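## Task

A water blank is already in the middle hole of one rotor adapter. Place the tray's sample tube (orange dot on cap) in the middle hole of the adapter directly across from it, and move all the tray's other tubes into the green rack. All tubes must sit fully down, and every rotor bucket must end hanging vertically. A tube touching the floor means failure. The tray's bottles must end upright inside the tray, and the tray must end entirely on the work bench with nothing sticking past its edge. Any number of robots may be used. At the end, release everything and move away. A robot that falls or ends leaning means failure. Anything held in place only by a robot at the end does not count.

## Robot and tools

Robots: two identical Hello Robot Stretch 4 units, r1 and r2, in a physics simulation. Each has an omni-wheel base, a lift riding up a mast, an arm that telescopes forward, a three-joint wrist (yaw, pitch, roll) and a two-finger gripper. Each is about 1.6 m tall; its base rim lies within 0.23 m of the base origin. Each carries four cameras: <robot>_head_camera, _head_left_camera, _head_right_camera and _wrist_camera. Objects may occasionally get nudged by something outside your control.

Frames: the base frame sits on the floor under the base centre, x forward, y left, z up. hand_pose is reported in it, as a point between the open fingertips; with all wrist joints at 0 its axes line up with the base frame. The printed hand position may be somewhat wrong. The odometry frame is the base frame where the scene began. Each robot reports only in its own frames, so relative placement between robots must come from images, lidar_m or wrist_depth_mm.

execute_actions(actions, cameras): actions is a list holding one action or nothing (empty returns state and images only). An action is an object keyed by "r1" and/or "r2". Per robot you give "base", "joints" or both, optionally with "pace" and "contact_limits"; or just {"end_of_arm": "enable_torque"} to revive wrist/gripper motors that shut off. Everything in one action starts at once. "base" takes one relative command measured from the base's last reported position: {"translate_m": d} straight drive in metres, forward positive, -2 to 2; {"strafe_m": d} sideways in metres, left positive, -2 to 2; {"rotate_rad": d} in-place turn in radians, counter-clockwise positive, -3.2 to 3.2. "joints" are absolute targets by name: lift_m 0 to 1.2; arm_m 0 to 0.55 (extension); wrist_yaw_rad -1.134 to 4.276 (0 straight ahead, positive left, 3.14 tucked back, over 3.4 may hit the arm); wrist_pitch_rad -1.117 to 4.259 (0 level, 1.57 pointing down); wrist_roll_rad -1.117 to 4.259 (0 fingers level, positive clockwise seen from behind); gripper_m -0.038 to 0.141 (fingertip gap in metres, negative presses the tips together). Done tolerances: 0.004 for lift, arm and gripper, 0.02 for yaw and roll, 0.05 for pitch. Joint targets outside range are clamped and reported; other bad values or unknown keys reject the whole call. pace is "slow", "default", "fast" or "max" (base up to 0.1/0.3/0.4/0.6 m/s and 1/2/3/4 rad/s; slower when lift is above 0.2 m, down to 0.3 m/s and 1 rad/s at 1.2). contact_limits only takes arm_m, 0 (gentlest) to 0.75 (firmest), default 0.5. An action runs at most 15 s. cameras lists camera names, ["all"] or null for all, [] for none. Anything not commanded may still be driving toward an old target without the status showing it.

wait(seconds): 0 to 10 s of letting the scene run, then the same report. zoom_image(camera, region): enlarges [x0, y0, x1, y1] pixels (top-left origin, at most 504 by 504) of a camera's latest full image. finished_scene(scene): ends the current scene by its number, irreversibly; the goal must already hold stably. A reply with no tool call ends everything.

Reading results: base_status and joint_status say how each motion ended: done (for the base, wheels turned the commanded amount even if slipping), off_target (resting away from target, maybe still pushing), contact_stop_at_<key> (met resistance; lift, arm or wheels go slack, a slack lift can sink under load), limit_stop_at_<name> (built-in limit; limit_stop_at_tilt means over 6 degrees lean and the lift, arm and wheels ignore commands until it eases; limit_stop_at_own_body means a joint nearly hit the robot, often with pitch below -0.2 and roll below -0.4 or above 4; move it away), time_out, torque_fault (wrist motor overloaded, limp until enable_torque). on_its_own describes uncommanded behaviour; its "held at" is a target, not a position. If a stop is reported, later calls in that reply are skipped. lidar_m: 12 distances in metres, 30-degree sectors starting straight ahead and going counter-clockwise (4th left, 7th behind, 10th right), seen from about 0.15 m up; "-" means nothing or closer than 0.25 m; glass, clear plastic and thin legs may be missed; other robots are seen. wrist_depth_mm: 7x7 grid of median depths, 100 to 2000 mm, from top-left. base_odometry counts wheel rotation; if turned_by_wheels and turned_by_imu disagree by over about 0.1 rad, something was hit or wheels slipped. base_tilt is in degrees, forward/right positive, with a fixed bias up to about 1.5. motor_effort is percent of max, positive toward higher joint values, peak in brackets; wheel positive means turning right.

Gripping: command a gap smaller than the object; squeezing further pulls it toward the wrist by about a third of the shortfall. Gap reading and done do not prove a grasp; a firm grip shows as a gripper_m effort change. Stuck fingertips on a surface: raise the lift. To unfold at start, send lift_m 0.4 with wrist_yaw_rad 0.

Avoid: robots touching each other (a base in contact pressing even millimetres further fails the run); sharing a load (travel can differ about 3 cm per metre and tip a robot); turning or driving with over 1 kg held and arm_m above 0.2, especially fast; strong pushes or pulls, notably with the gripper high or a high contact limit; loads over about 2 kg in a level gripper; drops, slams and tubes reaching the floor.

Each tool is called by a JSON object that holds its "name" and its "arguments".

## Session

{"name": "execute_actions", "arguments": {"actions": [], "cameras": ["r1_head_left_camera","r2_head_left_camera","r1_wrist_camera","r2_wrist_camera"]}}

Scene clock: 0.00 s.
r1.base_odometry: x=+0.000 y=+0.000 heading=+0.000 (m, m, rad; r1's odometry frame)
r1.turned_by_wheels: +0.000 (rad since the last result)
r1.turned_by_imu: +0.000 (rad since the last result)
r1.base_tilt: forward=-0.1 right=-0.1 (deg)
r1.lidar_m: 1.60 3.21 3.77 1.20 1.21 1.47 - 1.46 0.86 0.74 0.75 0.89
r1.base_status: not commanded
r1.joint_positions: lift_m=+0.139 arm_m=-0.002 wrist_yaw_rad=+3.041 wrist_pitch_rad=-0.003 wrist_roll_rad=-0.003 gripper_m=+0.057
r1.joint_status: not commanded
r1.motor_effort: lift_m=+20 arm_m=+0 wrist_yaw_rad=+1 wrist_pitch_rad=-8 wrist_roll_rad=+0 gripper_m=-4 wheel_0=+0 wheel_1=+0 wheel_2=+0 (%)
r1.hand_pose: x=-0.1090 y=+0.1160 z=+0.3182 quat_wxyz=(+0.050, +0.001, -0.001, +0.999) (m; r1's base frame)
r1.wrist_depth_mm: - 141 - - - - - / - 141 - - - - 1366 / 106 141 - - - - - / 118 142 - - - - - / 1808 - - - - - 1983 / 1255 1281 209 1308 204 1229 1182 / 878 831 854 150 842 798 842
r2.base_odometry: x=+0.000 y=+0.000 heading=+0.000 (m, m, rad; r2's odometry frame)
r2.turned_by_wheels: +0.000 (rad since the last result)
r2.turned_by_imu: +0.000 (rad since the last result)
r2.base_tilt: forward=+0.2 right=-0.7 (deg)
r2.lidar_m: 1.02 1.04 1.87 2.10 1.25 1.07 1.08 1.28 2.31 3.12 3.67 3.63
r2.base_status: not commanded
r2.joint_positions: lift_m=+0.237 arm_m=-0.002 wrist_yaw_rad=+3.103 wrist_pitch_rad=+0.003 wrist_roll_rad=+0.012 gripper_m=+0.057
r2.joint_status: not commanded
r2.motor_effort: lift_m=+17 arm_m=+0 wrist_yaw_rad=-2 wrist_pitch_rad=-8 wrist_roll_rad=+0 gripper_m=+0 wheel_0=+0 wheel_1=+0 wheel_2=+0 (%)
r2.hand_pose: x=-0.1163 y=+0.0985 z=+0.4140 quat_wxyz=(+0.019, -0.002, +0.006, +1.000) (m; r2's base frame)
r2.wrist_depth_mm: - 138 1255 1205 1160 1078 1025 / - 117 152 1229 1138 1098 1025 / - 130 172 1229 1160 1078 1042 / 141 141 1281 1205 1138 1098 1025 / 1499 1397 1336 1229 1138 1098 1042 / 1366 1397 198 1229 192 1078 1060 / 946 904 1008 107 1042 946 1025
pictures: r1_head_left_camera, r1_wrist_camera, r2_head_left_camera, r2_wrist_camera
Images, in order (width x height): r1_head_left_camera 420x672, r1_wrist_camera 616x392, r2_head_left_camera 420x672, r2_wrist_camera 616x392.

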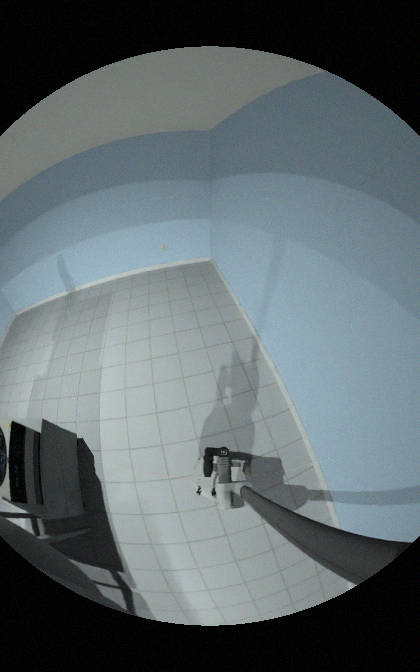

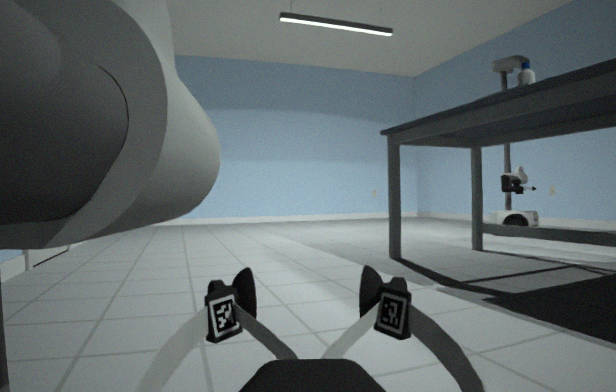

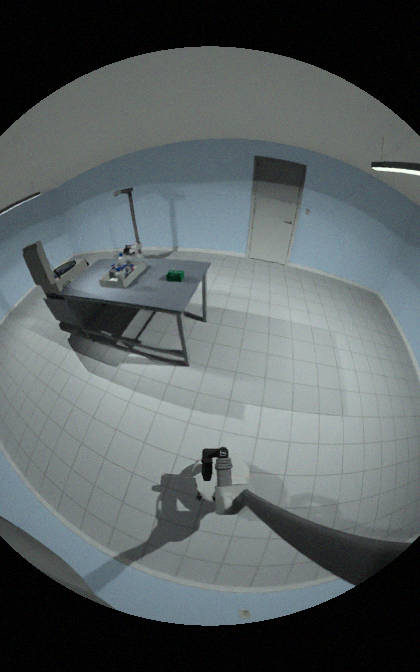

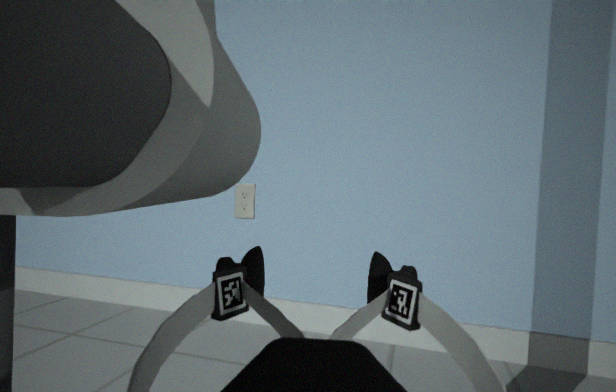

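{"name": "execute_actions", "arguments": {"actions": [{"r1":{"base":{"rotate_rad":1.83},"joints":{"lift_m":1.2,"wrist_yaw_rad":0,"wrist_pitch_rad":1.57,"wrist_roll_rad":1.57}}}], "cameras": ["r1_head_camera"]}}

Scene clock: 6.03 s.
r1.base_odometry: x=+0.000 y=+0.000 heading=+1.830 (m, m, rad; r1's odometry frame)
r1.turned_by_wheels: +1.830 (rad since the last result)
r1.turned_by_imu: +1.844 (rad since the last result)
r1.base_tilt: forward=-0.1 right=-0.1 (deg)
r1.lidar_m: 1.20 1.27 1.78 2.69 1.06 0.77 0.75 0.78 1.09 3.19 3.34 1.24
r1.base_status: done
r1.joint_positions: lift_m=+0.155 arm_m=-0.002 wrist_yaw_rad=+2.665 wrist_pitch_rad=+0.376 wrist_roll_rad=+0.370 gripper_m=+0.057
r1.joint_status: lift_m limit_stop_at_own_body (moved +0.016 of +1.061); wrist_yaw_rad limit_stop_at_own_body (moved -0.376 of -3.041); wrist_pitch_rad limit_stop_at_own_body (moved +0.379 of +1.573); wrist_roll_rad limit_stop_at_own_body (moved +0.373 of +1.573)
r1.on_its_own: wrist_yaw_rad is held at +2.665, not at your +0.000, since a limit_stop_at_own_body; wrist_pitch_rad is held at +0.374, not at your +1.570, since a limit_stop_at_own_body; wrist_roll_rad is held at +0.370, not at your +1.570, since a limit_stop_at_own_body; lift_m is slack since a limit_stop_at_own_body (your +1.200 is given up); arm_m is slack since a limit_stop_at_own_body
r1.motor_effort: lift_m=+20(23) arm_m=+0(0) wrist_yaw_rad=-1(7) wrist_pitch_rad=-7(7) wrist_roll_rad=+0(10) gripper_m=-5(1) wheel_0=-1(4) wheel_1=+0(4) wheel_2=+0(8) (%)
r1.hand_pose: x=-0.0291 y=+0.2007 z=+0.2278 quat_wxyz=(+0.261, -0.136, +0.219, +0.930) (m; r1's base frame)
r1.wrist_depth_mm: 732 798 917 1042 1182 1430 1576 / 741 809 931 1060 1229 1308 1060 / 759 831 960 1060 1118 891 768 / 759 854 960 976 798 683 603 / 778 854 878 732 627 544 488 / 778 788 209 554 204 452 415 / 723 251 218 144 404 377 368
r2.base_odometry: x=+0.000 y=+0.000 heading=+0.000 (m, m, rad; r2's odometry frame)
r2.turned_by_wheels: +0.000 (rad since the last result)
r2.turned_by_imu: -0.001 (rad since the last result)
r2.base_tilt: forward=+0.2 right=-0.6 (deg)
r2.lidar_m: 1.02 1.06 1.87 2.13 1.24 1.08 1.08 1.30 2.31 3.11 3.66 3.60
r2.base_status: not commanded
r2.joint_positions: lift_m=+0.237 arm_m=-0.002 wrist_yaw_rad=+3.103 wrist_pitch_rad=+0.003 wrist_roll_rad=+0.012 gripper_m=+0.057
r2.joint_status: not commanded
r2.motor_effort: lift_m=+17(17) arm_m=+0(0) wrist_yaw_rad=+0(1) wrist_pitch_rad=-9(8) wrist_roll_rad=+0(0) gripper_m=-1(1) wheel_0=+0(0) wheel_1=+0(0) wheel_2=+0(0) (%)
r2.hand_pose: x=-0.1163 y=+0.0985 z=+0.4140 quat_wxyz=(+0.019, -0.002, +0.006, +1.000) (m; r2's base frame)
r2.wrist_depth_mm: - 138 1281 1229 1160 1078 1025 / - 117 152 1229 1138 1060 1025 / - 130 172 1229 1160 1078 1042 / 141 141 1281 1229 1138 1078 1025 / 1499 1430 1308 1205 1160 1078 1025 / 1336 1366 197 1205 191 1078 1025 / 946 917 991 107 1042 946 1008
pictures: r1_head_camera
Images, in order (width x height): r1_head_camera 420x560.

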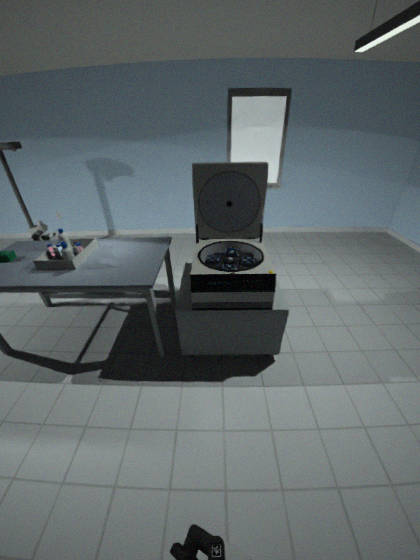

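{"name": "execute_actions", "arguments": {"actions": [{"r1":{"base":{"strafe_m":1.2},"joints":{"lift_m":0.5,"wrist_yaw_rad":0,"wrist_pitch_rad":0,"wrist_roll_rad":0},"pace":"fast"}}], "cameras": []}}

{"name": "execute_actions", "arguments": {"actions": [{"r1":{"base":{"translate_m":0.5},"joints":{"lift_m":1.2,"wrist_pitch_rad":1.57,"wrist_roll_rad":1.57},"pace":"fast"}}], "cameras": []}}

{"name": "execute_actions", "arguments": {"actions": [{"r1":{"base":{"translate_m":0.4},"joints":{"arm_m":0.45},"pace":"fast"}}], "cameras": ["r1_wrist_camera"]}}

Scene clock: 17.03 s.
r1.base_odometry: x=-1.160 y=-0.307 heading=+1.830 (m, m, rad; r1's odometry frame)
r1.turned_by_wheels: +0.000 (rad since the last result)
r1.turned_by_imu: +0.001 (rad since the last result)
r1.base_tilt: forward=-0.1 right=-0.2 (deg)
r1.lidar_m: 1.23 1.29 4.49 2.67 1.03 0.74 0.73 0.75 1.06 3.12 1.73 1.28
r1.base_status: done
r1.joint_positions: lift_m=+0.500 arm_m=-0.002 wrist_yaw_rad=+0.000 wrist_pitch_rad=+0.002 wrist_roll_rad=+0.001 gripper_m=+0.057
r1.joint_status: all done
r1.on_its_own: arm_m is slack since a limit_stop_at_own_body
r1.motor_effort: lift_m=+22(24) arm_m=+0(0) wrist_yaw_rad=-2(8) wrist_pitch_rad=-8(15) wrist_roll_rad=-4(6) gripper_m=-1(3) wheel_0=+0(10) wheel_1=+0(11) wheel_2=+0(0) (%)
r1.hand_pose: x=+0.4578 y=-0.0873 z=+0.6774 quat_wxyz=(+1.000, +0.000, +0.001, +0.000) (m; r1's base frame)
r1.wrist_depth_mm: - - - - - - - / - - - - - - 1576 / - - - - - - 1576 / - 1430 1098 1078 1078 1078 1308 / - - - - - - 1205 / 1983 - 210 - 204 1921 1205 / 1576 1618 1661 150 1618 1537 1205
r2.base_odometry: x=+0.000 y=+0.000 heading=+0.000 (m, m, rad; r2's odometry frame)
r2.turned_by_wheels: +0.000 (rad since the last result)
r2.turned_by_imu: -0.001 (rad since the last result)
r2.base_tilt: forward=+0.3 right=-0.6 (deg)
r2.lidar_m: 1.02 1.05 1.85 2.11 1.25 1.07 1.08 1.29 2.31 3.11 3.65 3.61
r2.base_status: not commanded
r2.joint_positions: lift_m=+0.237 arm_m=-0.002 wrist_yaw_rad=+3.103 wrist_pitch_rad=+0.003 wrist_roll_rad=+0.012 gripper_m=+0.057
r2.joint_status: not commanded
r2.motor_effort: lift_m=+17(17) arm_m=+0(0) wrist_yaw_rad=-1(0) wrist_pitch_rad=-7(9) wrist_roll_rad=-1(1) gripper_m=-4(4) wheel_0=+0(0) wheel_1=+0(0) wheel_2=+0(0) (%)
r2.hand_pose: x=-0.1163 y=+0.0985 z=+0.4140 quat_wxyz=(+0.019, -0.002, +0.006, +1.000) (m; r2's base frame)
r2.wrist_depth_mm: - 138 1229 1205 1160 1078 1042 / - 117 152 1229 1160 1078 1042 / - 130 172 1229 1182 1098 1042 / 141 141 1255 1229 1160 1098 1025 / 1499 1397 1308 1255 1138 1098 1042 / 1336 1336 197 1205 192 1098 1042 / 976 931 1008 107 1042 960 1008
pictures: none
No camera images: the call's "cameras" was empty. Leave "cameras" out to get every camera's image.

Scene clock: 19.87 s.
r1.base_odometry: x=-1.288 y=+0.176 heading=+1.830 (m, m, rad; r1's odometry frame)
r1.turned_by_wheels: +0.000 (rad since the last result)
r1.turned_by_imu: +0.001 (rad since the last result)
r1.base_tilt: forward=-0.2 right=-0.2 (deg)
r1.lidar_m: 0.74 0.79 4.45 4.34 1.70 1.29 1.22 1.29 1.78 4.41 1.04 0.78
r1.base_status: done
r1.joint_positions: lift_m=+1.199 arm_m=-0.002 wrist_yaw_rad=+0.000 wrist_pitch_rad=+1.570 wrist_roll_rad=+1.569 gripper_m=+0.057
r1.joint_status: all done
r1.on_its_own: arm_m is slack since a limit_stop_at_own_body
r1.motor_effort: lift_m=+22(24) arm_m=+0(0) wrist_yaw_rad=-1(3) wrist_pitch_rad=+0(2) wrist_roll_rad=+1(4) gripper_m=-4(5) wheel_0=-1(10) wheel_1=-1(5) wheel_2=+0(10) (%)
r1.hand_pose: x=+0.1696 y=-0.0874 z=+1.0889 quat_wxyz=(+0.501, +0.500, +0.500, -0.499) (m; r1's base frame)
r1.wrist_depth_mm: 1336 1336 1336 1336 1336 1336 1308 / 1308 1336 1336 1336 1336 1366 1336 / 1308 1308 1308 1336 1336 1366 1336 / 1308 1308 1336 1336 1118 1366 1366 / 1308 1308 1308 1118 1118 1336 362 / 1308 1336 209 1336 204 1336 1336 / 1308 1336 1308 144 1366 1336 1366
r2.base_odometry: x=+0.000 y=+0.000 heading=+0.000 (m, m, rad; r2's odometry frame)
r2.turned_by_wheels: +0.000 (rad since the last result)
r2.turned_by_imu: +0.000 (rad since the last result)
r2.base_tilt: forward=+0.2 right=-0.6 (deg)
r2.lidar_m: 1.04 1.05 1.88 2.14 1.24 1.09 1.08 1.28 2.30 3.11 3.67 3.62
r2.base_status: not commanded
r2.joint_positions: lift_m=+0.237 arm_m=-0.002 wrist_yaw_rad=+3.103 wrist_pitch_rad=+0.003 wrist_roll_rad=+0.012 gripper_m=+0.057
r2.joint_status: not commanded
r2.motor_effort: lift_m=+17(17) arm_m=+0(0) wrist_yaw_rad=+0(1) wrist_pitch_rad=-8(9) wrist_roll_rad=+1(0) gripper_m=-1(2) wheel_0=+0(0) wheel_1=+0(0) wheel_2=+0(0) (%)
r2.hand_pose: x=-0.1163 y=+0.0985 z=+0.4140 quat_wxyz=(+0.019, -0.002, +0.006, +1.000) (m; r2's base frame)
r2.wrist_depth_mm: - 138 1281 1205 1138 1098 1025 / - 117 152 1205 1160 1078 1042 / - 130 172 1229 1182 1078 1060 / 141 141 1281 1229 1138 1098 1025 / 1499 1397 1308 1229 1138 1118 1042 / 1366 1336 198 1205 191 1078 1042 / 946 917 991 107 1025 960 1008
pictures: none
No camera images: the call's "cameras" was empty. Leave "cameras" out to get every camera's image.

Scene clock: 22.77 s.
r1.base_odometry: x=-1.391 y=+0.563 heading=+1.830 (m, m, rad; r1's odometry frame)
r1.turned_by_wheels: +0.000 (rad since the last result)
r1.turned_by_imu: +0.001 (rad since the last result)
r1.base_tilt: forward=-0.2 right=-0.1 (deg)
r1.lidar_m: 0.34 0.37 0.53 4.31 2.27 1.69 1.63 1.70 2.35 1.27 0.47 0.35
r1.base_status: done
r1.joint_positions: lift_m=+1.199 arm_m=+0.449 wrist_yaw_rad=+0.000 wrist_pitch_rad=+1.570 wrist_roll_rad=+1.570 gripper_m=+0.057
r1.joint_status: all done
r1.motor_effort: lift_m=+23(22) arm_m=+7(8) wrist_yaw_rad=+1(1) wrist_pitch_rad=+1(1) wrist_roll_rad=-1(1) gripper_m=-6(4) wheel_0=+1(4) wheel_1=-1(5) wheel_2=+1(8) (%)
r1.hand_pose: x=+0.6201 y=-0.0874 z=+1.0889 quat_wxyz=(+0.501, +0.500, +0.500, -0.499) (m; r1's base frame)
r1.wrist_depth_mm: 544 549 554 554 554 1336 1366 / 544 549 554 554 554 1336 1336 / 549 544 512 477 559 1366 1336 / 539 544 544 549 559 1138 1366 / 539 549 549 554 559 1098 1138 / 477 517 210 549 204 1118 1336 / 404 500 492 144 554 1336 1336
r2.base_odometry: x=+0.000 y=+0.000 heading=+0.000 (m, m, rad; r2's odometry frame)
r2.turned_by_wheels: +0.000 (rad since the last result)
r2.turned_by_imu: +0.000 (rad since the last result)
r2.base_tilt: forward=+0.1 right=-0.6 (deg)
r2.lidar_m: 1.02 1.05 1.87 2.12 1.23 1.08 1.08 1.28 2.31 3.11 3.65 3.62
r2.base_status: not commanded
r2.joint_positions: lift_m=+0.237 arm_m=-0.002 wrist_yaw_rad=+3.103 wrist_pitch_rad=+0.003 wrist_roll_rad=+0.012 gripper_m=+0.057
r2.joint_status: not commanded
r2.motor_effort: lift_m=+17(17) arm_m=+0(0) wrist_yaw_rad=+0(1) wrist_pitch_rad=-10(8) wrist_roll_rad=-1(1) gripper_m=-5(5) wheel_0=+0(0) wheel_1=+0(0) wheel_2=+0(0) (%)
r2.hand_pose: x=-0.1163 y=+0.0985 z=+0.4140 quat_wxyz=(+0.019, -0.002, +0.006, +1.000) (m; r2's base frame)
r2.wrist_depth_mm: - 139 1281 1229 1182 1078 1025 / - 117 152 1205 1160 1098 1025 / - 130 171 1205 1138 1078 1025 / 141 141 1281 1229 1182 1098 1042 / 1499 1397 1308 1229 1138 1078 1042 / 1336 1366 197 1229 191 1078 1042 / 960 917 991 107 1042 931 1025
pictures: r1_wrist_camera
Images, in order (width x height): r1_wrist_camera 616x392.

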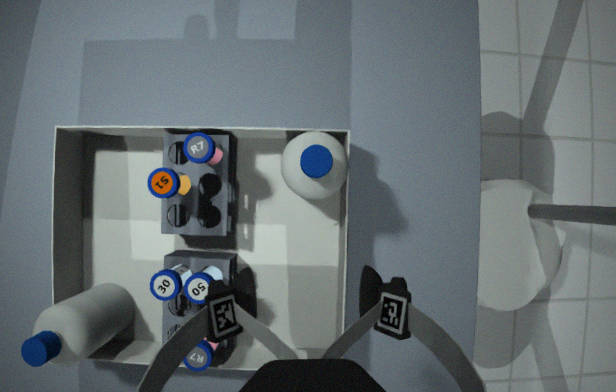

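{"name": "execute_actions", "arguments": {"actions": [{"r1":{"base":{"translate_m":0.1},"joints":{"arm_m":0.535}}}], "cameras": []}}

{"name": "execute_actions", "arguments": {"actions": [{"r1":{"base":{"strafe_m":-0.07},"joints":{"lift_m":1.05}}}], "cameras": ["r1_wrist_camera"]}}

Scene clock: 30.33 s.
r1.base_odometry: x=-1.416 y=+0.659 heading=+1.830 (m, m, rad; r1's odometry frame)
r1.turned_by_wheels: +0.000 (rad since the last result)
r1.turned_by_imu: +0.001 (rad since the last result)
r1.base_tilt: forward=-0.2 right=-0.1 (deg)
r1.lidar_m: 0.25 0.26 0.38 4.31 2.39 1.81 1.72 1.81 2.52 0.96 0.36 0.26
r1.base_status: done
r1.joint_positions: lift_m=+1.199 arm_m=+0.534 wrist_yaw_rad=+0.000 wrist_pitch_rad=+1.570 wrist_roll_rad=+1.570 gripper_m=+0.057
r1.joint_status: all done
r1.motor_effort: lift_m=+22(22) arm_m=+6(5) wrist_yaw_rad=+0(1) wrist_pitch_rad=-1(1) wrist_roll_rad=+0(1) gripper_m=-4(4) wheel_0=+1(6) wheel_1=-1(5) wheel_2=+0(8) (%)
r1.hand_pose: x=+0.7050 y=-0.0874 z=+1.0889 quat_wxyz=(+0.501, +0.500, +0.500, -0.499) (m; r1's base frame)
r1.wrist_depth_mm: 1308 549 554 554 559 554 564 / 1336 544 554 554 559 554 559 / 1308 549 549 544 554 559 564 / 1308 549 554 544 554 535 559 / 1308 549 554 549 554 554 564 / 1308 549 209 521 204 554 559 / 1308 544 407 144 525 559 559
r2.base_odometry: x=+0.000 y=+0.000 heading=+0.000 (m, m, rad; r2's odometry frame)
r2.turned_by_wheels: +0.000 (rad since the last result)
r2.turned_by_imu: +0.000 (rad since the last result)
r2.base_tilt: forward=+0.2 right=-0.6 (deg)
r2.lidar_m: 1.02 1.04 1.87 2.12 1.23 1.08 1.08 1.29 2.30 3.11 3.65 3.62
r2.base_status: not commanded
r2.joint_positions: lift_m=+0.237 arm_m=-0.002 wrist_yaw_rad=+3.103 wrist_pitch_rad=+0.003 wrist_roll_rad=+0.012 gripper_m=+0.057
r2.joint_status: not commanded
r2.motor_effort: lift_m=+17(17) arm_m=+0(0) wrist_yaw_rad=-2(1) wrist_pitch_rad=-8(9) wrist_roll_rad=+0(0) gripper_m=-1(3) wheel_0=+0(0) wheel_1=+0(0) wheel_2=+0(0) (%)
r2.hand_pose: x=-0.1163 y=+0.0985 z=+0.4140 quat_wxyz=(+0.019, -0.002, +0.006, +1.000) (m; r2's base frame)
r2.wrist_depth_mm: - 139 1255 1229 1160 1098 1042 / - 117 152 1229 1160 1098 1025 / - 130 172 1229 1138 1078 1025 / 141 141 1281 1205 1160 1118 1042 / 1537 1397 1366 1229 1138 1098 1042 / 1336 1366 197 1229 191 1078 1042 / 946 931 991 107 1042 931 1025
pictures: none
No camera images: the call's "cameras" was empty. Leave "cameras" out to get every camera's image.

Scene clock: 32.03 s.
r1.base_odometry: x=-1.349 y=+0.677 heading=+1.830 (m, m, rad; r1's odometry frame)
r1.turned_by_wheels: +0.000 (rad since the last result)
r1.turned_by_imu: +0.000 (rad since the last result)
r1.base_tilt: forward=-0.1 right=-0.2 (deg)
r1.lidar_m: 0.25 0.27 0.38 4.39 2.39 1.79 1.72 1.79 2.53 0.89 0.36 0.26
r1.base_status: done
r1.joint_positions: lift_m=+1.050 arm_m=+0.534 wrist_yaw_rad=+0.000 wrist_pitch_rad=+1.570 wrist_roll_rad=+1.570 gripper_m=+0.057
r1.joint_status: all done
r1.motor_effort: lift_m=+18(21) arm_m=+6(6) wrist_yaw_rad=-1(0) wrist_pitch_rad=-1(1) wrist_roll_rad=+0(2) gripper_m=-2(4) wheel_0=-2(6) wheel_1=+0(7) wheel_2=-1(0) (%)
r1.hand_pose: x=+0.7050 y=-0.0874 z=+0.9399 quat_wxyz=(+0.501, +0.500, +0.500, -0.499) (m; r1's base frame)
r1.wrist_depth_mm: 397 399 402 404 404 407 410 / 399 399 399 404 404 407 407 / 397 402 402 404 404 407 410 / 397 399 402 402 402 382 315 / 399 402 399 397 397 362 264 / 399 399 210 397 204 404 353 / 399 399 402 144 362 402 347
r2.base_odometry: x=+0.000 y=+0.000 heading=+0.000 (m, m, rad; r2's odometry frame)
r2.turned_by_wheels: +0.000 (rad since the last result)
r2.turned_by_imu: +0.000 (rad since the last result)
r2.base_tilt: forward=+0.2 right=-0.8 (deg)
r2.lidar_m: 1.03 1.04 1.87 2.11 1.26 1.07 1.08 1.28 2.30 3.11 3.64 3.63
r2.base_status: not commanded
r2.joint_positions: lift_m=+0.237 arm_m=-0.002 wrist_yaw_rad=+3.103 wrist_pitch_rad=+0.003 wrist_roll_rad=+0.012 gripper_m=+0.057
r2.joint_status: not commanded
r2.motor_effort: lift_m=+17(17) arm_m=+0(0) wrist_yaw_rad=+0(1) wrist_pitch_rad=-8(9) wrist_roll_rad=-1(0) gripper_m=-2(0) wheel_0=+0(0) wheel_1=+0(0) wheel_2=+0(0) (%)
r2.hand_pose: x=-0.1163 y=+0.0985 z=+0.4140 quat_wxyz=(+0.019, -0.002, +0.006, +1.000) (m; r2's base frame)
r2.wrist_depth_mm: - 138 1229 1229 1160 1078 1042 / - 117 152 1205 1160 1098 1025 / - 130 172 1229 1138 1118 1042 / 141 141 1281 1229 1160 1118 1025 / 1537 1430 1308 1281 1160 1098 1008 / 1336 1366 198 1205 191 1098 1025 / 960 917 991 107 1042 960 1025
pictures: r1_wrist_camera
Images, in order (width x height): r1_wrist_camera 616x392.

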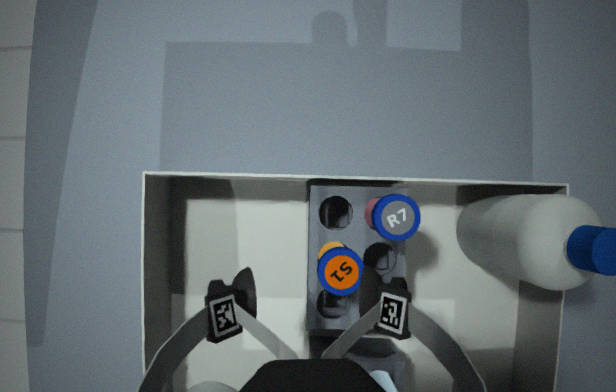

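{"name": "execute_actions", "arguments": {"actions": [{"r1":{"base":{"strafe_m":0.007},"joints":{"arm_m":0.508}}}], "cameras": []}}

{"name": "execute_actions", "arguments": {"actions": [{"r1":{"joints":{"lift_m":0.972}}}], "cameras": ["r1_wrist_camera"]}}

{"name": "execute_actions", "arguments": {"actions": [{"r1":{"joints":{"gripper_m":0.005}}}], "cameras": []}}

{"name": "execute_actions", "arguments": {"actions": [{"r1":{"joints":{"lift_m":1.2}}}], "cameras": ["r1_wrist_camera"]}}

Scene clock: 48.20 s.
r1.base_odometry: x=-1.355 y=+0.675 heading=+1.830 (m, m, rad; r1's odometry frame)
r1.turned_by_wheels: +0.000 (rad since the last result)
r1.turned_by_imu: +0.001 (rad since the last result)
r1.base_tilt: forward=-0.2 right=+0.0 (deg)
r1.lidar_m: 0.25 0.27 0.38 4.37 2.39 1.79 1.72 1.81 2.52 0.95 0.35 0.26
r1.base_status: done
r1.joint_positions: lift_m=+1.050 arm_m=+0.509 wrist_yaw_rad=+0.000 wrist_pitch_rad=+1.570 wrist_roll_rad=+1.570 gripper_m=+0.057
r1.joint_status: all done
r1.motor_effort: lift_m=+18(18) arm_m=-7(6) wrist_yaw_rad=-2(0) wrist_pitch_rad=+0(0) wrist_roll_rad=+1(0) gripper_m=-3(4) wheel_0=+1(8) wheel_1=-1(6) wheel_2=-1(0) (%)
r1.hand_pose: x=+0.6803 y=-0.0874 z=+0.9399 quat_wxyz=(+0.501, +0.500, +0.500, -0.499) (m; r1's base frame)
r1.wrist_depth_mm: 399 399 404 404 404 410 410 / 399 399 404 404 404 404 407 / 399 399 404 404 407 407 410 / 399 399 402 357 349 329 343 / 399 397 399 340 402 301 258 / 399 397 210 370 204 404 410 / 402 353 399 144 404 373 410
r2.base_odometry: x=+0.000 y=+0.000 heading=+0.000 (m, m, rad; r2's odometry frame)
r2.turned_by_wheels: +0.000 (rad since the last result)
r2.turned_by_imu: +0.000 (rad since the last result)
r2.base_tilt: forward=+0.2 right=-0.5 (deg)
r2.lidar_m: 1.02 1.04 1.86 2.11 1.24 1.08 1.09 1.30 2.30 3.11 3.66 3.63
r2.base_status: not commanded
r2.joint_positions: lift_m=+0.237 arm_m=-0.002 wrist_yaw_rad=+3.103 wrist_pitch_rad=+0.003 wrist_roll_rad=+0.012 gripper_m=+0.057
r2.joint_status: not commanded
r2.motor_effort: lift_m=+17(17) arm_m=+0(0) wrist_yaw_rad=-1(1) wrist_pitch_rad=-8(8) wrist_roll_rad=+2(1) gripper_m=-6(1) wheel_0=+0(0) wheel_1=+0(0) wheel_2=+0(0) (%)
r2.hand_pose: x=-0.1163 y=+0.0985 z=+0.4140 quat_wxyz=(+0.019, -0.002, +0.006, +1.000) (m; r2's base frame)
r2.wrist_depth_mm: - 138 1281 1229 1138 1078 1025 / - 117 151 1229 1138 1060 1025 / - 130 172 1229 1138 1078 1025 / 141 141 1281 1229 1160 1098 1025 / 1499 1397 1336 1255 1160 1098 1042 / 1308 1336 198 1229 191 1060 1060 / 946 917 991 107 1042 946 1008
pictures: none
No camera images: the call's "cameras" was empty. Leave "cameras" out to get every camera's image.

Scene clock: 49.50 s.
r1.base_odometry: x=-1.355 y=+0.675 heading=+1.830 (m, m, rad; r1's odometry frame)
r1.turned_by_wheels: +0.000 (rad since the last result)
r1.turned_by_imu: +0.000 (rad since the last result)
r1.base_tilt: forward=-0.2 right=-0.1 (deg)
r1.lidar_m: 0.25 0.27 0.37 4.37 2.39 1.80 1.71 1.81 2.51 0.91 0.35 0.25
r1.base_status: not commanded
r1.joint_positions: lift_m=+0.972 arm_m=+0.509 wrist_yaw_rad=+0.000 wrist_pitch_rad=+1.570 wrist_roll_rad=+1.570 gripper_m=+0.057
r1.joint_status: all done
r1.motor_effort: lift_m=+18(18) arm_m=-7(7) wrist_yaw_rad=-2(1) wrist_pitch_rad=-1(0) wrist_roll_rad=+1(1) gripper_m=-5(2) wheel_0=+1(1) wheel_1=-1(1) wheel_2=-1(0) (%)
r1.hand_pose: x=+0.6803 y=-0.0874 z=+0.8619 quat_wxyz=(+0.501, +0.500, +0.500, -0.499) (m; r1's base frame)
r1.wrist_depth_mm: 322 324 324 325 327 327 330 / 320 322 324 325 327 329 330 / 320 322 322 325 325 329 330 / 320 320 322 263 208 312 229 / 320 320 322 263 317 303 209 / 320 320 209 262 203 325 314 / 320 301 322 144 322 325 310
r2.base_odometry: x=+0.000 y=+0.000 heading=+0.000 (m, m, rad; r2's odometry frame)
r2.turned_by_wheels: +0.000 (rad since the last result)
r2.turned_by_imu: +0.000 (rad since the last result)
r2.base_tilt: forward=+0.2 right=-0.6 (deg)
r2.lidar_m: 1.03 1.06 1.87 2.11 1.24 1.08 1.09 1.29 2.29 3.11 3.67 3.63
r2.base_status: not commanded
r2.joint_positions: lift_m=+0.237 arm_m=-0.002 wrist_yaw_rad=+3.103 wrist_pitch_rad=+0.003 wrist_roll_rad=+0.012 gripper_m=+0.057
r2.joint_status: not commanded
r2.motor_effort: lift_m=+17(17) arm_m=+0(0) wrist_yaw_rad=-2(2) wrist_pitch_rad=-8(9) wrist_roll_rad=-1(1) gripper_m=-2(4) wheel_0=+0(0) wheel_1=+0(0) wheel_2=+0(0) (%)
r2.hand_pose: x=-0.1163 y=+0.0985 z=+0.4140 quat_wxyz=(+0.019, -0.002, +0.006, +1.000) (m; r2's base frame)
r2.wrist_depth_mm: - 138 1255 1229 1138 1098 1042 / - 117 152 1205 1182 1078 1042 / - 130 172 1229 1160 1060 1025 / 140 141 1255 1205 1160 1098 1042 / 1499 1430 1336 1229 1160 1098 1025 / 1336 1366 198 1205 191 1098 1025 / 960 904 991 107 1042 960 1025
pictures: r1_wrist_camera
Images, in order (width x height): r1_wrist_camera 616x392.

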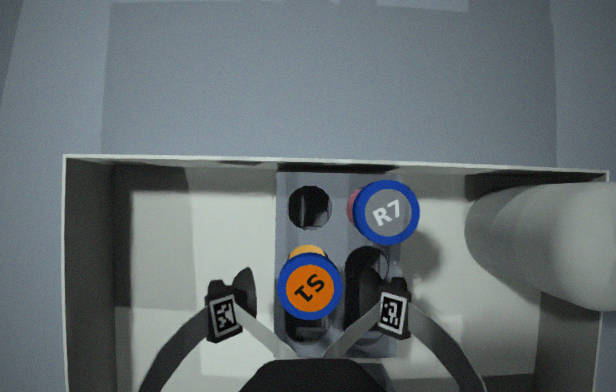

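Scene clock: 50.80 s.
r1.base_odometry: x=-1.355 y=+0.675 heading=+1.830 (m, m, rad; r1's odometry frame)
r1.turned_by_wheels: +0.000 (rad since the last result)
r1.turned_by_imu: +0.000 (rad since the last result)
r1.base_tilt: forward=-0.1 right=-0.1 (deg)
r1.lidar_m: 0.25 0.28 0.39 4.38 2.40 1.79 1.72 1.80 2.51 0.91 0.35 0.25
r1.base_status: not commanded
r1.joint_positions: lift_m=+0.972 arm_m=+0.509 wrist_yaw_rad=+0.000 wrist_pitch_rad=+1.570 wrist_roll_rad=+1.570 gripper_m=+0.005
r1.joint_status: all done
r1.motor_effort: lift_m=+18(18) arm_m=-7(7) wrist_yaw_rad=-2(1) wrist_pitch_rad=+0(0) wrist_roll_rad=+0(1) gripper_m=-11(15) wheel_0=+1(2) wheel_1=-1(1) wheel_2=-1(1) (%)
r1.hand_pose: x=+0.6803 y=-0.0874 z=+0.8619 quat_wxyz=(+0.501, +0.500, +0.500, -0.499) (m; r1's base frame)
r1.wrist_depth_mm: 320 322 322 325 327 327 329 / 320 322 325 325 327 327 329 / 322 324 324 324 327 327 329 / 320 320 322 262 208 312 229 / 320 320 322 262 320 303 210 / 320 320 190 192 190 325 314 / 320 303 320 150 324 324 310
r2.base_odometry: x=+0.000 y=+0.000 heading=+0.000 (m, m, rad; r2's odometry frame)
r2.turned_by_wheels: +0.000 (rad since the last result)
r2.turned_by_imu: +0.000 (rad since the last result)
r2.base_tilt: forward=+0.1 right=-0.7 (deg)
r2.lidar_m: 1.03 1.06 1.87 2.11 1.22 1.08 1.09 1.29 2.31 3.11 3.64 3.62
r2.base_status: not commanded
r2.joint_positions: lift_m=+0.237 arm_m=-0.002 wrist_yaw_rad=+3.103 wrist_pitch_rad=+0.003 wrist_roll_rad=+0.012 gripper_m=+0.057
r2.joint_status: not commanded
r2.motor_effort: lift_m=+17(17) arm_m=+0(0) wrist_yaw_rad=-2(2) wrist_pitch_rad=-8(8) wrist_roll_rad=-1(1) gripper_m=-1(3) wheel_0=+0(0) wheel_1=+0(0) wheel_2=+0(0) (%)
r2.hand_pose: x=-0.1163 y=+0.0985 z=+0.4140 quat_wxyz=(+0.019, -0.002, +0.006, +1.000) (m; r2's base frame)
r2.wrist_depth_mm: - 138 1255 1205 1160 1078 1025 / - 117 152 1205 1138 1078 1025 / - 130 172 1229 1138 1078 1025 / 141 141 1255 1205 1160 1098 1060 / 1576 1430 1336 1229 1160 1118 1042 / 1336 1336 198 1205 191 1078 1025 / 946 917 991 107 1025 960 1042
pictures: none
No camera images: the call's "cameras" was empty. Leave "cameras" out to get every camera's image.

Scene clock: 52.83 s.
r1.base_odometry: x=-1.355 y=+0.675 heading=+1.830 (m, m, rad; r1's odometry frame)
r1.turned_by_wheels: +0.000 (rad since the last result)
r1.turned_by_imu: +0.001 (rad since the last result)
r1.base_tilt: forward=-0.1 right=-0.1 (deg)
r1.lidar_m: 0.25 0.26 0.40 4.37 2.41 1.78 1.73 1.82 2.50 0.92 0.36 0.26
r1.base_status: not commanded
r1.joint_positions: lift_m=+1.199 arm_m=+0.509 wrist_yaw_rad=+0.000 wrist_pitch_rad=+1.570 wrist_roll_rad=+1.570 gripper_m=+0.005
r1.joint_status: all done
r1.motor_effort: lift_m=+23(23) arm_m=-7(7) wrist_yaw_rad=-1(1) wrist_pitch_rad=-2(1) wrist_roll_rad=-1(1) gripper_m=-15(17) wheel_0=+1(1) wheel_1=-1(1) wheel_2=-1(1) (%)
r1.hand_pose: x=+0.6803 y=-0.0874 z=+1.0889 quat_wxyz=(+0.501, +0.500, +0.500, -0.499) (m; r1's base frame)
r1.wrist_depth_mm: 1308 549 549 554 559 554 559 / 1308 554 549 554 554 559 559 / 1308 549 549 549 559 559 564 / 1308 544 549 549 554 559 559 / 1308 554 544 521 554 559 564 / 1308 549 190 191 191 564 564 / 1308 549 427 150 554 559 559
r2.base_odometry: x=+0.000 y=+0.000 heading=+0.000 (m, m, rad; r2's odometry frame)
r2.turned_by_wheels: +0.000 (rad since the last result)
r2.turned_by_imu: +0.000 (rad since the last result)
r2.base_tilt: forward=+0.2 right=-0.6 (deg)
r2.lidar_m: 1.03 1.04 1.87 2.13 1.24 1.08 1.08 1.30 2.32 3.12 3.66 3.60
r2.base_status: not commanded
r2.joint_positions: lift_m=+0.237 arm_m=-0.002 wrist_yaw_rad=+3.103 wrist_pitch_rad=+0.003 wrist_roll_rad=+0.012 gripper_m=+0.057
r2.joint_status: not commanded
r2.motor_effort: lift_m=+17(17) arm_m=+0(0) wrist_yaw_rad=-2(1) wrist_pitch_rad=-8(8) wrist_roll_rad=+1(1) gripper_m=-4(0) wheel_0=+0(0) wheel_1=+0(0) wheel_2=+0(0) (%)
r2.hand_pose: x=-0.1163 y=+0.0985 z=+0.4140 quat_wxyz=(+0.019, -0.002, +0.006, +1.000) (m; r2's base frame)
r2.wrist_depth_mm: - 138 1308 1205 1160 1098 1025 / - 117 152 1205 1160 1078 1025 / - 130 172 1229 1160 1098 1025 / 140 141 1281 1255 1138 1098 1025 / 1499 1397 1308 1229 1138 1078 1042 / 1308 1366 198 1205 191 1098 1042 / 960 891 1008 107 1060 960 1008
pictures: r1_wrist_camera
Images, in order (width x height): r1_wrist_camera 616x392.

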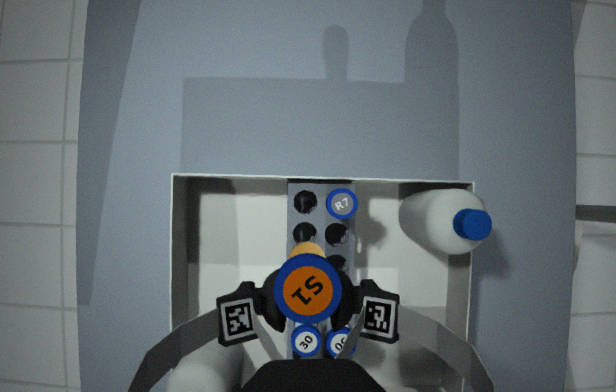

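{"name": "execute_actions", "arguments": {"actions": [{"r1":{"base":{"translate_m":-0.08}}}], "cameras": []}}

{"name": "execute_actions", "arguments": {"actions": [{"r1":{"base":{"strafe_m":-1.15}}}], "cameras": ["r1_wrist_camera"]}}

Scene clock: 60.03 s.
r1.base_odometry: x=-1.335 y=+0.598 heading=+1.829 (m, m, rad; r1's odometry frame)
r1.turned_by_wheels: +0.000 (rad since the last result)
r1.turned_by_imu: +0.001 (rad since the last result)
r1.base_tilt: forward=-0.1 right=+0.0 (deg)
r1.lidar_m: 0.31 0.35 0.51 4.37 2.27 1.72 1.66 1.73 2.39 1.19 0.47 0.35
r1.base_status: done
r1.joint_positions: lift_m=+1.199 arm_m=+0.509 wrist_yaw_rad=+0.000 wrist_pitch_rad=+1.570 wrist_roll_rad=+1.570 gripper_m=+0.005
r1.joint_status: not commanded
r1.motor_effort: lift_m=+23(23) arm_m=-7(7) wrist_yaw_rad=-2(1) wrist_pitch_rad=-1(0) wrist_roll_rad=+1(1) gripper_m=-13(15) wheel_0=+1(4) wheel_1=+0(2) wheel_2=-1(8) (%)
r1.hand_pose: x=+0.6803 y=-0.0874 z=+1.0889 quat_wxyz=(+0.501, +0.500, +0.500, -0.499) (m; r1's base frame)
r1.wrist_depth_mm: 544 549 554 554 554 559 1336 / 549 549 554 554 559 559 1366 / 544 549 554 554 554 554 1336 / 544 549 549 549 554 559 1138 / 544 544 549 544 544 559 1118 / 544 549 190 192 190 554 1366 / 544 433 488 149 554 559 1336
r2.base_odometry: x=+0.000 y=+0.000 heading=+0.000 (m, m, rad; r2's odometry frame)
r2.turned_by_wheels: +0.000 (rad since the last result)
r2.turned_by_imu: +0.000 (rad since the last result)
r2.base_tilt: forward=+0.1 right=-0.7 (deg)
r2.lidar_m: 1.03 1.06 1.87 2.11 1.24 1.08 1.09 1.29 2.29 3.10 3.64 3.61
r2.base_status: not commanded
r2.joint_positions: lift_m=+0.237 arm_m=-0.002 wrist_yaw_rad=+3.103 wrist_pitch_rad=+0.003 wrist_roll_rad=+0.012 gripper_m=+0.057
r2.joint_status: not commanded
r2.motor_effort: lift_m=+17(17) arm_m=+0(0) wrist_yaw_rad=+0(1) wrist_pitch_rad=-8(8) wrist_roll_rad=+0(0) gripper_m=-1(5) wheel_0=+0(0) wheel_1=+0(0) wheel_2=+0(0) (%)
r2.hand_pose: x=-0.1163 y=+0.0985 z=+0.4140 quat_wxyz=(+0.019, -0.002, +0.006, +1.000) (m; r2's base frame)
r2.wrist_depth_mm: - 138 1281 1229 1160 1098 1042 / - 117 152 1205 1138 1078 1008 / - 130 172 1229 1160 1078 1042 / 141 141 1281 1229 1138 1098 1060 / 1499 1397 1336 1255 1138 1098 1025 / 1336 1366 198 1229 191 1078 1060 / 946 917 1025 107 1025 931 1008
pictures: none
No camera images: the call's "cameras" was empty. Leave "cameras" out to get every camera's image.

Scene clock: 65.20 s.
r1.base_odometry: x=-0.223 y=+0.892 heading=+1.829 (m, m, rad; r1's odometry frame)
r1.turned_by_wheels: +0.000 (rad since the last result)
r1.turned_by_imu: +0.003 (rad since the last result)
r1.base_tilt: forward=-0.1 right=-0.2 (deg)
r1.lidar_m: 0.29 0.31 0.48 1.36 2.33 1.73 1.69 1.75 2.43 3.21 0.41 0.30
r1.base_status: done
r1.joint_positions: lift_m=+1.199 arm_m=+0.509 wrist_yaw_rad=+0.000 wrist_pitch_rad=+1.570 wrist_roll_rad=+1.570 gripper_m=+0.005
r1.joint_status: not commanded
r1.motor_effort: lift_m=+23(23) arm_m=-6(6) wrist_yaw_rad=-1(0) wrist_pitch_rad=+0(2) wrist_roll_rad=+2(1) gripper_m=-13(10) wheel_0=-2(7) wheel_1=+0(11) wheel_2=+0(0) (%)
r1.hand_pose: x=+0.6803 y=-0.0874 z=+1.0889 quat_wxyz=(+0.501, +0.500, +0.500, -0.499) (m; r1's base frame)
r1.wrist_depth_mm: 300 455 504 508 512 512 1336 / 306 469 508 591 574 512 1336 / 309 473 569 569 574 544 1366 / 312 484 544 574 574 554 1138 / 312 484 569 569 574 549 1138 / 312 484 190 191 190 508 1308 / 309 404 508 150 508 512 1336
r2.base_odometry: x=+0.000 y=+0.000 heading=+0.000 (m, m, rad; r2's odometry frame)
r2.turned_by_wheels: +0.000 (rad since the last result)
r2.turned_by_imu: -0.001 (rad since the last result)
r2.base_tilt: forward=+0.1 right=-0.7 (deg)
r2.lidar_m: 1.02 1.05 1.87 2.11 1.25 1.07 1.08 1.27 2.30 3.11 3.64 3.61
r2.base_status: not commanded
r2.joint_positions: lift_m=+0.237 arm_m=-0.002 wrist_yaw_rad=+3.103 wrist_pitch_rad=+0.003 wrist_roll_rad=+0.012 gripper_m=+0.057
r2.joint_status: not commanded
r2.motor_effort: lift_m=+17(17) arm_m=+0(0) wrist_yaw_rad=-1(2) wrist_pitch_rad=-9(8) wrist_roll_rad=+0(0) gripper_m=+1(2) wheel_0=+0(0) wheel_1=+0(0) wheel_2=+0(0) (%)
r2.hand_pose: x=-0.1163 y=+0.0985 z=+0.4140 quat_wxyz=(+0.019, -0.002, +0.006, +1.000) (m; r2's base frame)
r2.wrist_depth_mm: - 138 1255 1205 1160 1098 1025 / - 117 152 1205 1182 1078 1025 / - 130 171 1205 1160 1098 1042 / 141 141 1281 1255 1160 1060 1008 / 1499 1464 1308 1229 1138 1078 1042 / 1336 1366 198 1205 192 1078 1060 / 946 904 991 107 1025 960 1008
pictures: r1_wrist_camera
Images, in order (width x height): r1_wrist_camera 616x392.

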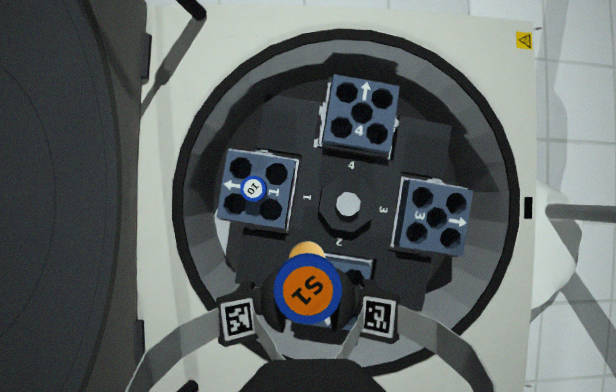

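{"name": "execute_actions", "arguments": {"actions": [{"r1":{"base":{"strafe_m":-0.017},"joints":{"arm_m":0.31,"lift_m":1.1}}}], "cameras": ["r1_wrist_camera"]}}

Scene clock: 72.67 s.
r1.base_odometry: x=-0.207 y=+0.896 heading=+1.829 (m, m, rad; r1's odometry frame)
r1.turned_by_wheels: +0.000 (rad since the last result)
r1.turned_by_imu: +0.001 (rad since the last result)
r1.base_tilt: forward=-0.2 right=-0.1 (deg)
r1.lidar_m: 0.30 0.31 0.51 1.35 2.34 1.74 1.68 1.75 2.46 3.19 0.42 0.31
r1.base_status: done
r1.joint_positions: lift_m=+1.100 arm_m=+0.311 wrist_yaw_rad=+0.000 wrist_pitch_rad=+1.570 wrist_roll_rad=+1.570 gripper_m=+0.005
r1.joint_status: all done
r1.motor_effort: lift_m=+18(21) arm_m=-7(6) wrist_yaw_rad=+0(0) wrist_pitch_rad=-1(2) wrist_roll_rad=+2(0) gripper_m=-14(14) wheel_0=+0(5) wheel_1=-1(8) wheel_2=+0(1) (%)
r1.hand_pose: x=+0.4823 y=-0.0874 z=+0.9899 quat_wxyz=(+0.500, +0.500, +0.500, -0.500) (m; r1's base frame)
r1.wrist_depth_mm: 404 413 424 410 413 1229 1255 / 418 480 466 477 410 1255 1229 / 473 469 473 473 410 1255 1229 / 455 462 469 512 413 1025 1229 / 473 466 469 445 430 1042 1255 / 466 469 190 192 190 1025 1229 / 421 452 492 150 410 1229 1255
r2.base_odometry: x=+0.000 y=+0.000 heading=+0.000 (m, m, rad; r2's odometry frame)
r2.turned_by_wheels: +0.000 (rad since the last result)
r2.turned_by_imu: +0.000 (rad since the last result)
r2.base_tilt: forward=+0.1 right=-0.5 (deg)
r2.lidar_m: 1.03 1.06 1.89 2.09 1.25 1.08 1.09 1.28 2.32 3.11 3.65 3.62
r2.base_status: not commanded
r2.joint_positions: lift_m=+0.237 arm_m=-0.002 wrist_yaw_rad=+3.103 wrist_pitch_rad=+0.003 wrist_roll_rad=+0.012 gripper_m=+0.057
r2.joint_status: not commanded
r2.motor_effort: lift_m=+17(17) arm_m=-1(0) wrist_yaw_rad=+0(2) wrist_pitch_rad=-8(8) wrist_roll_rad=+1(1) gripper_m=-1(3) wheel_0=+0(0) wheel_1=+0(0) wheel_2=+0(0) (%)
r2.hand_pose: x=-0.1163 y=+0.0985 z=+0.4140 quat_wxyz=(+0.019, -0.002, +0.006, +1.000) (m; r2's base frame)
r2.wrist_depth_mm: - 138 1255 1205 1138 1078 1025 / - 117 152 1229 1160 1078 1060 / - 130 171 1229 1138 1060 1025 / 141 141 1255 1255 1160 1098 1008 / 1537 1397 1308 1229 1160 1098 1025 / 1366 1366 198 1205 192 1118 1042 / 946 904 991 107 1025 946 1008
pictures: r1_wrist_camera
Images, in order (width x height): r1_wrist_camera 616x392.

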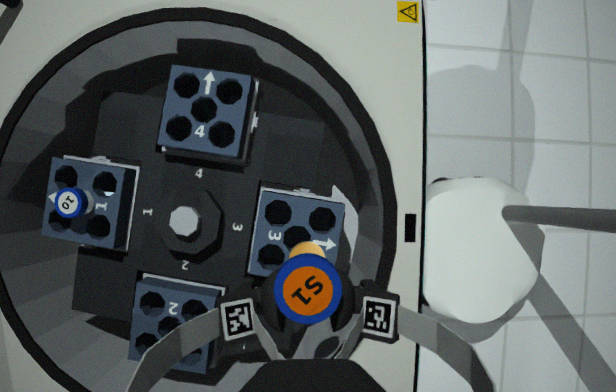

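{"name": "execute_actions", "arguments": {"actions": [{"r1":{"joints":{"arm_m":0.324,"lift_m":1.0}}}], "cameras": ["r1_wrist_camera"]}}

Scene clock: 78.03 s.
r1.base_odometry: x=-0.207 y=+0.896 heading=+1.829 (m, m, rad; r1's odometry frame)
r1.turned_by_wheels: +0.000 (rad since the last result)
r1.turned_by_imu: +0.001 (rad since the last result)
r1.base_tilt: forward=-0.2 right=-0.2 (deg)
r1.lidar_m: 0.30 0.31 0.50 1.35 2.35 1.75 1.67 1.74 2.43 3.19 0.43 0.31
r1.base_status: not commanded
r1.joint_positions: lift_m=+1.000 arm_m=+0.323 wrist_yaw_rad=+0.000 wrist_pitch_rad=+1.570 wrist_roll_rad=+1.570 gripper_m=+0.005
r1.joint_status: all done
r1.motor_effort: lift_m=+18(19) arm_m=+7(4) wrist_yaw_rad=-2(2) wrist_pitch_rad=+0(1) wrist_roll_rad=+2(0) gripper_m=-12(15) wheel_0=+0(0) wheel_1=-1(1) wheel_2=+0(0) (%)
r1.hand_pose: x=+0.4939 y=-0.0874 z=+0.8899 quat_wxyz=(+0.501, +0.500, +0.500, -0.499) (m; r1's base frame)
r1.wrist_depth_mm: 353 392 384 345 310 1138 1138 / 377 366 355 436 310 1138 1138 / 368 368 370 373 343 1138 1138 / 342 366 368 375 355 917 1138 / 362 368 368 343 351 917 917 / 366 366 190 191 190 904 1138 / 394 342 370 150 310 1138 1160
r2.base_odometry: x=+0.000 y=+0.000 heading=+0.000 (m, m, rad; r2's odometry frame)
r2.turned_by_wheels: +0.000 (rad since the last result)
r2.turned_by_imu: +0.000 (rad since the last result)
r2.base_tilt: forward=+0.2 right=-0.5 (deg)
r2.lidar_m: 1.03 1.04 1.87 2.13 1.24 1.08 1.08 1.29 2.32 3.11 3.67 3.63
r2.base_status: not commanded
r2.joint_positions: lift_m=+0.237 arm_m=-0.002 wrist_yaw_rad=+3.103 wrist_pitch_rad=+0.003 wrist_roll_rad=+0.012 gripper_m=+0.057
r2.joint_status: not commanded
r2.motor_effort: lift_m=+17(17) arm_m=+0(0) wrist_yaw_rad=-1(0) wrist_pitch_rad=-9(9) wrist_roll_rad=-1(1) gripper_m=-4(3) wheel_0=+0(0) wheel_1=+0(0) wheel_2=+0(0) (%)
r2.hand_pose: x=-0.1163 y=+0.0985 z=+0.4140 quat_wxyz=(+0.019, -0.002, +0.006, +1.000) (m; r2's base frame)
r2.wrist_depth_mm: - 138 1255 1205 1160 1098 1042 / - 117 152 1205 1160 1078 1042 / - 129 171 1205 1138 1078 1025 / 140 142 1281 1229 1160 1098 1042 / 1499 1430 1308 1229 1138 1118 1042 / 1336 1366 198 1229 191 1078 1042 / 946 917 991 107 1025 931 1025
pictures: r1_wrist_camera
Images, in order (width x height): r1_wrist_camera 616x392.

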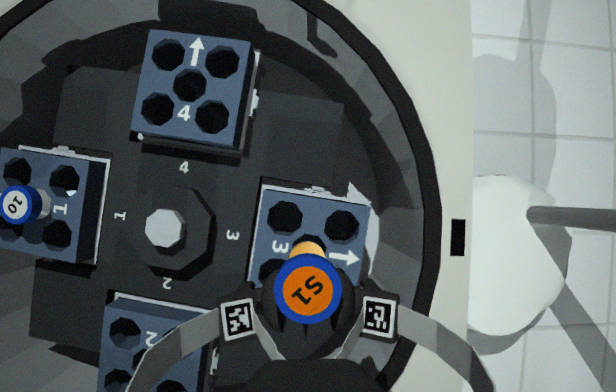

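{"name": "execute_actions", "arguments": {"actions": [{"r1":{"joints":{"lift_m":0.892},"pace":"slow"}}], "cameras": []}}

{"name": "execute_actions", "arguments": {"actions": [{"r1":{"joints":{"gripper_m":0.057}}}], "cameras": ["r1_wrist_camera"]}}

{"name": "execute_actions", "arguments": {"actions": [{"r1":{"joints":{"lift_m":1.2}}}], "cameras": ["r1_wrist_camera"]}}

Scene clock: 85.03 s.
r1.base_odometry: x=-0.207 y=+0.896 heading=+1.829 (m, m, rad; r1's odometry frame)
r1.turned_by_wheels: +0.000 (rad since the last result)
r1.turned_by_imu: +0.001 (rad since the last result)
r1.base_tilt: forward=+0.0 right=-0.2 (deg)
r1.lidar_m: 0.29 0.31 0.52 1.35 2.33 1.75 1.66 1.74 2.42 3.18 0.42 0.30
r1.base_status: not commanded
r1.joint_positions: lift_m=+0.892 arm_m=+0.323 wrist_yaw_rad=+0.000 wrist_pitch_rad=+1.571 wrist_roll_rad=+1.570 gripper_m=+0.005
r1.joint_status: all done
r1.motor_effort: lift_m=+17(17) arm_m=+7(7) wrist_yaw_rad=+0(0) wrist_pitch_rad=-4(4) wrist_roll_rad=-1(0) gripper_m=-11(13) wheel_0=-1(1) wheel_1=-1(1) wheel_2=+0(0) (%)
r1.hand_pose: x=+0.4936 y=-0.0874 z=+0.7820 quat_wxyz=(+0.500, +0.500, +0.500, -0.500) (m; r1's base frame)
r1.wrist_depth_mm: 259 235 262 347 229 202 615 / 258 234 263 262 274 203 615 / 259 260 263 263 342 203 615 / 259 241 260 265 324 203 473 / 259 240 262 236 304 202 504 / 259 260 191 192 190 203 504 / 240 240 260 152 253 202 1025
r2.base_odometry: x=+0.000 y=+0.000 heading=+0.000 (m, m, rad; r2's odometry frame)
r2.turned_by_wheels: +0.000 (rad since the last result)
r2.turned_by_imu: +0.000 (rad since the last result)
r2.base_tilt: forward=+0.1 right=-0.6 (deg)
r2.lidar_m: 1.03 1.05 1.87 2.11 1.25 1.08 1.09 1.25 2.32 3.11 3.67 3.63
r2.base_status: not commanded
r2.joint_positions: lift_m=+0.237 arm_m=-0.002 wrist_yaw_rad=+3.103 wrist_pitch_rad=+0.003 wrist_roll_rad=+0.012 gripper_m=+0.057
r2.joint_status: not commanded
r2.motor_effort: lift_m=+17(17) arm_m=+0(0) wrist_yaw_rad=+0(1) wrist_pitch_rad=-8(9) wrist_roll_rad=+1(2) gripper_m=-6(2) wheel_0=+0(0) wheel_1=+0(0) wheel_2=+0(0) (%)
r2.hand_pose: x=-0.1163 y=+0.0985 z=+0.4140 quat_wxyz=(+0.019, -0.002, +0.006, +1.000) (m; r2's base frame)
r2.wrist_depth_mm: - 138 1281 1205 1138 1078 1025 / - 117 151 1229 1160 1078 1042 / - 130 172 1229 1138 1098 1025 / 141 141 1281 1229 1160 1098 1042 / 1464 1397 1336 1229 1160 1098 1042 / 1336 1366 198 1229 192 1098 1042 / 946 917 1008 107 1025 931 991
pictures: none
No camera images: the call's "cameras" was empty. Leave "cameras" out to get every camera's image.

Scene clock: 86.37 s.
r1.base_odometry: x=-0.207 y=+0.896 heading=+1.829 (m, m, rad; r1's odometry frame)
r1.turned_by_wheels: +0.000 (rad since the last result)
r1.turned_by_imu: +0.000 (rad since the last result)
r1.base_tilt: forward=-0.1 right=-0.2 (deg)
r1.lidar_m: 0.29 0.31 0.51 1.33 2.36 1.75 1.67 1.73 2.45 3.19 0.43 0.31
r1.base_status: not commanded
r1.joint_positions: lift_m=+0.892 arm_m=+0.323 wrist_yaw_rad=+0.000 wrist_pitch_rad=+1.573 wrist_roll_rad=+1.570 gripper_m=+0.057
r1.joint_status: all done
r1.motor_effort: lift_m=+15(17) arm_m=+7(7) wrist_yaw_rad=+0(1) wrist_pitch_rad=-8(9) wrist_roll_rad=+1(3) gripper_m=-2(15) wheel_0=+0(0) wheel_1=-1(1) wheel_2=+0(0) (%)
r1.hand_pose: x=+0.4932 y=-0.0874 z=+0.7822 quat_wxyz=(+0.500, +0.499, +0.501, -0.500) (m; r1's base frame)
r1.wrist_depth_mm: 263 238 267 347 230 206 621 / 264 243 266 267 271 206 615 / 264 265 266 267 345 206 609 / 264 245 265 267 325 206 477 / 263 245 266 239 294 206 504 / 263 265 209 196 194 206 798 / 243 248 265 150 266 203 1025
r2.base_odometry: x=+0.000 y=+0.000 heading=+0.000 (m, m, rad; r2's odometry frame)
r2.turned_by_wheels: +0.000 (rad since the last result)
r2.turned_by_imu: +0.000 (rad since the last result)
r2.base_tilt: forward=+0.3 right=-0.6 (deg)
r2.lidar_m: 1.02 1.04 1.88 2.12 1.25 1.09 1.08 1.28 2.30 3.10 3.65 3.64
r2.base_status: not commanded
r2.joint_positions: lift_m=+0.237 arm_m=-0.002 wrist_yaw_rad=+3.103 wrist_pitch_rad=+0.003 wrist_roll_rad=+0.012 gripper_m=+0.057
r2.joint_status: not commanded
r2.motor_effort: lift_m=+17(17) arm_m=+0(0) wrist_yaw_rad=-3(0) wrist_pitch_rad=-8(8) wrist_roll_rad=+1(1) gripper_m=-5(5) wheel_0=+0(0) wheel_1=+0(0) wheel_2=+0(0) (%)
r2.hand_pose: x=-0.1163 y=+0.0985 z=+0.4140 quat_wxyz=(+0.019, -0.002, +0.006, +1.000) (m; r2's base frame)
r2.wrist_depth_mm: - 138 1255 1229 1160 1078 1025 / - 117 152 1205 1160 1098 1025 / - 130 172 1182 1182 1078 1025 / 140 141 1281 1255 1160 1078 1008 / 1499 1430 1336 1229 1138 1098 1025 / 1336 1366 198 1205 192 1098 1060 / 946 917 991 107 1025 946 991
pictures: r1_wrist_camera
Images, in order (width x height): r1_wrist_camera 616x392.

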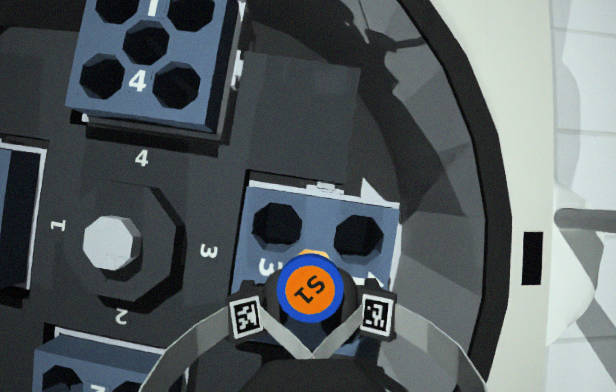

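Scene clock: 88.67 s.
r1.base_odometry: x=-0.207 y=+0.896 heading=+1.829 (m, m, rad; r1's odometry frame)
r1.turned_by_wheels: +0.000 (rad since the last result)
r1.turned_by_imu: +0.001 (rad since the last result)
r1.base_tilt: forward=-0.3 right=-0.2 (deg)
r1.lidar_m: 0.30 0.30 0.50 1.37 2.35 1.75 1.68 1.77 2.46 3.18 0.41 0.31
r1.base_status: not commanded
r1.joint_positions: lift_m=+1.199 arm_m=+0.323 wrist_yaw_rad=+0.000 wrist_pitch_rad=+1.570 wrist_roll_rad=+1.570 gripper_m=+0.057
r1.joint_status: all done
r1.motor_effort: lift_m=+22(24) arm_m=+6(7) wrist_yaw_rad=+0(2) wrist_pitch_rad=-1(9) wrist_roll_rad=+1(1) gripper_m=-4(3) wheel_0=+0(0) wheel_1=-1(1) wheel_2=+0(1) (%)
r1.hand_pose: x=+0.4940 y=-0.0874 z=+1.0889 quat_wxyz=(+0.500, +0.500, +0.500, -0.500) (m; r1's base frame)
r1.wrist_depth_mm: 500 508 508 508 517 1336 1336 / 504 517 585 512 508 1336 1336 / 504 569 559 574 512 1336 1336 / 508 549 569 574 544 1118 1336 / 500 569 569 569 549 1138 1366 / 504 564 209 569 204 1336 1336 / 504 504 549 150 512 1336 1336
r2.base_odometry: x=+0.000 y=+0.000 heading=+0.000 (m, m, rad; r2's odometry frame)
r2.turned_by_wheels: +0.000 (rad since the last result)
r2.turned_by_imu: +0.000 (rad since the last result)
r2.base_tilt: forward=+0.2 right=-0.7 (deg)
r2.lidar_m: 1.02 1.04 1.87 2.13 1.25 1.08 1.08 1.28 2.32 3.11 3.67 3.61
r2.base_status: not commanded
r2.joint_positions: lift_m=+0.237 arm_m=-0.002 wrist_yaw_rad=+3.103 wrist_pitch_rad=+0.003 wrist_roll_rad=+0.012 gripper_m=+0.057
r2.joint_status: not commanded
r2.motor_effort: lift_m=+17(17) arm_m=+0(0) wrist_yaw_rad=+0(1) wrist_pitch_rad=-8(8) wrist_roll_rad=-1(1) gripper_m=-4(2) wheel_0=+0(0) wheel_1=+0(0) wheel_2=+0(0) (%)
r2.hand_pose: x=-0.1163 y=+0.0985 z=+0.4140 quat_wxyz=(+0.019, -0.002, +0.006, +1.000) (m; r2's base frame)
r2.wrist_depth_mm: - 138 1229 1205 1118 1078 1025 / - 117 152 1229 1160 1098 1025 / - 130 172 1255 1160 1078 1025 / 141 141 1229 1229 1160 1098 1025 / 1499 1430 1336 1229 1160 1098 1042 / 1336 1366 197 1205 192 1098 1060 / 960 917 991 107 1042 946 1025
pictures: r1_wrist_camera
Images, in order (width x height): r1_wrist_camera 616x392.

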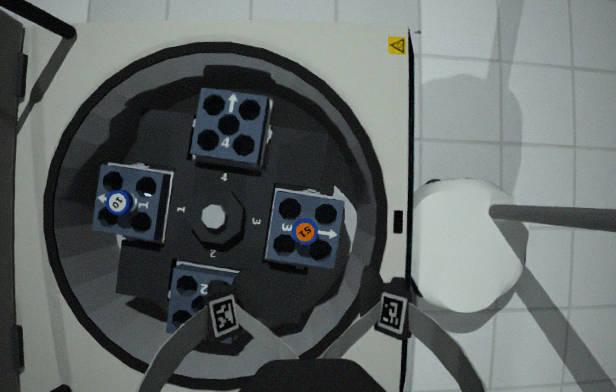

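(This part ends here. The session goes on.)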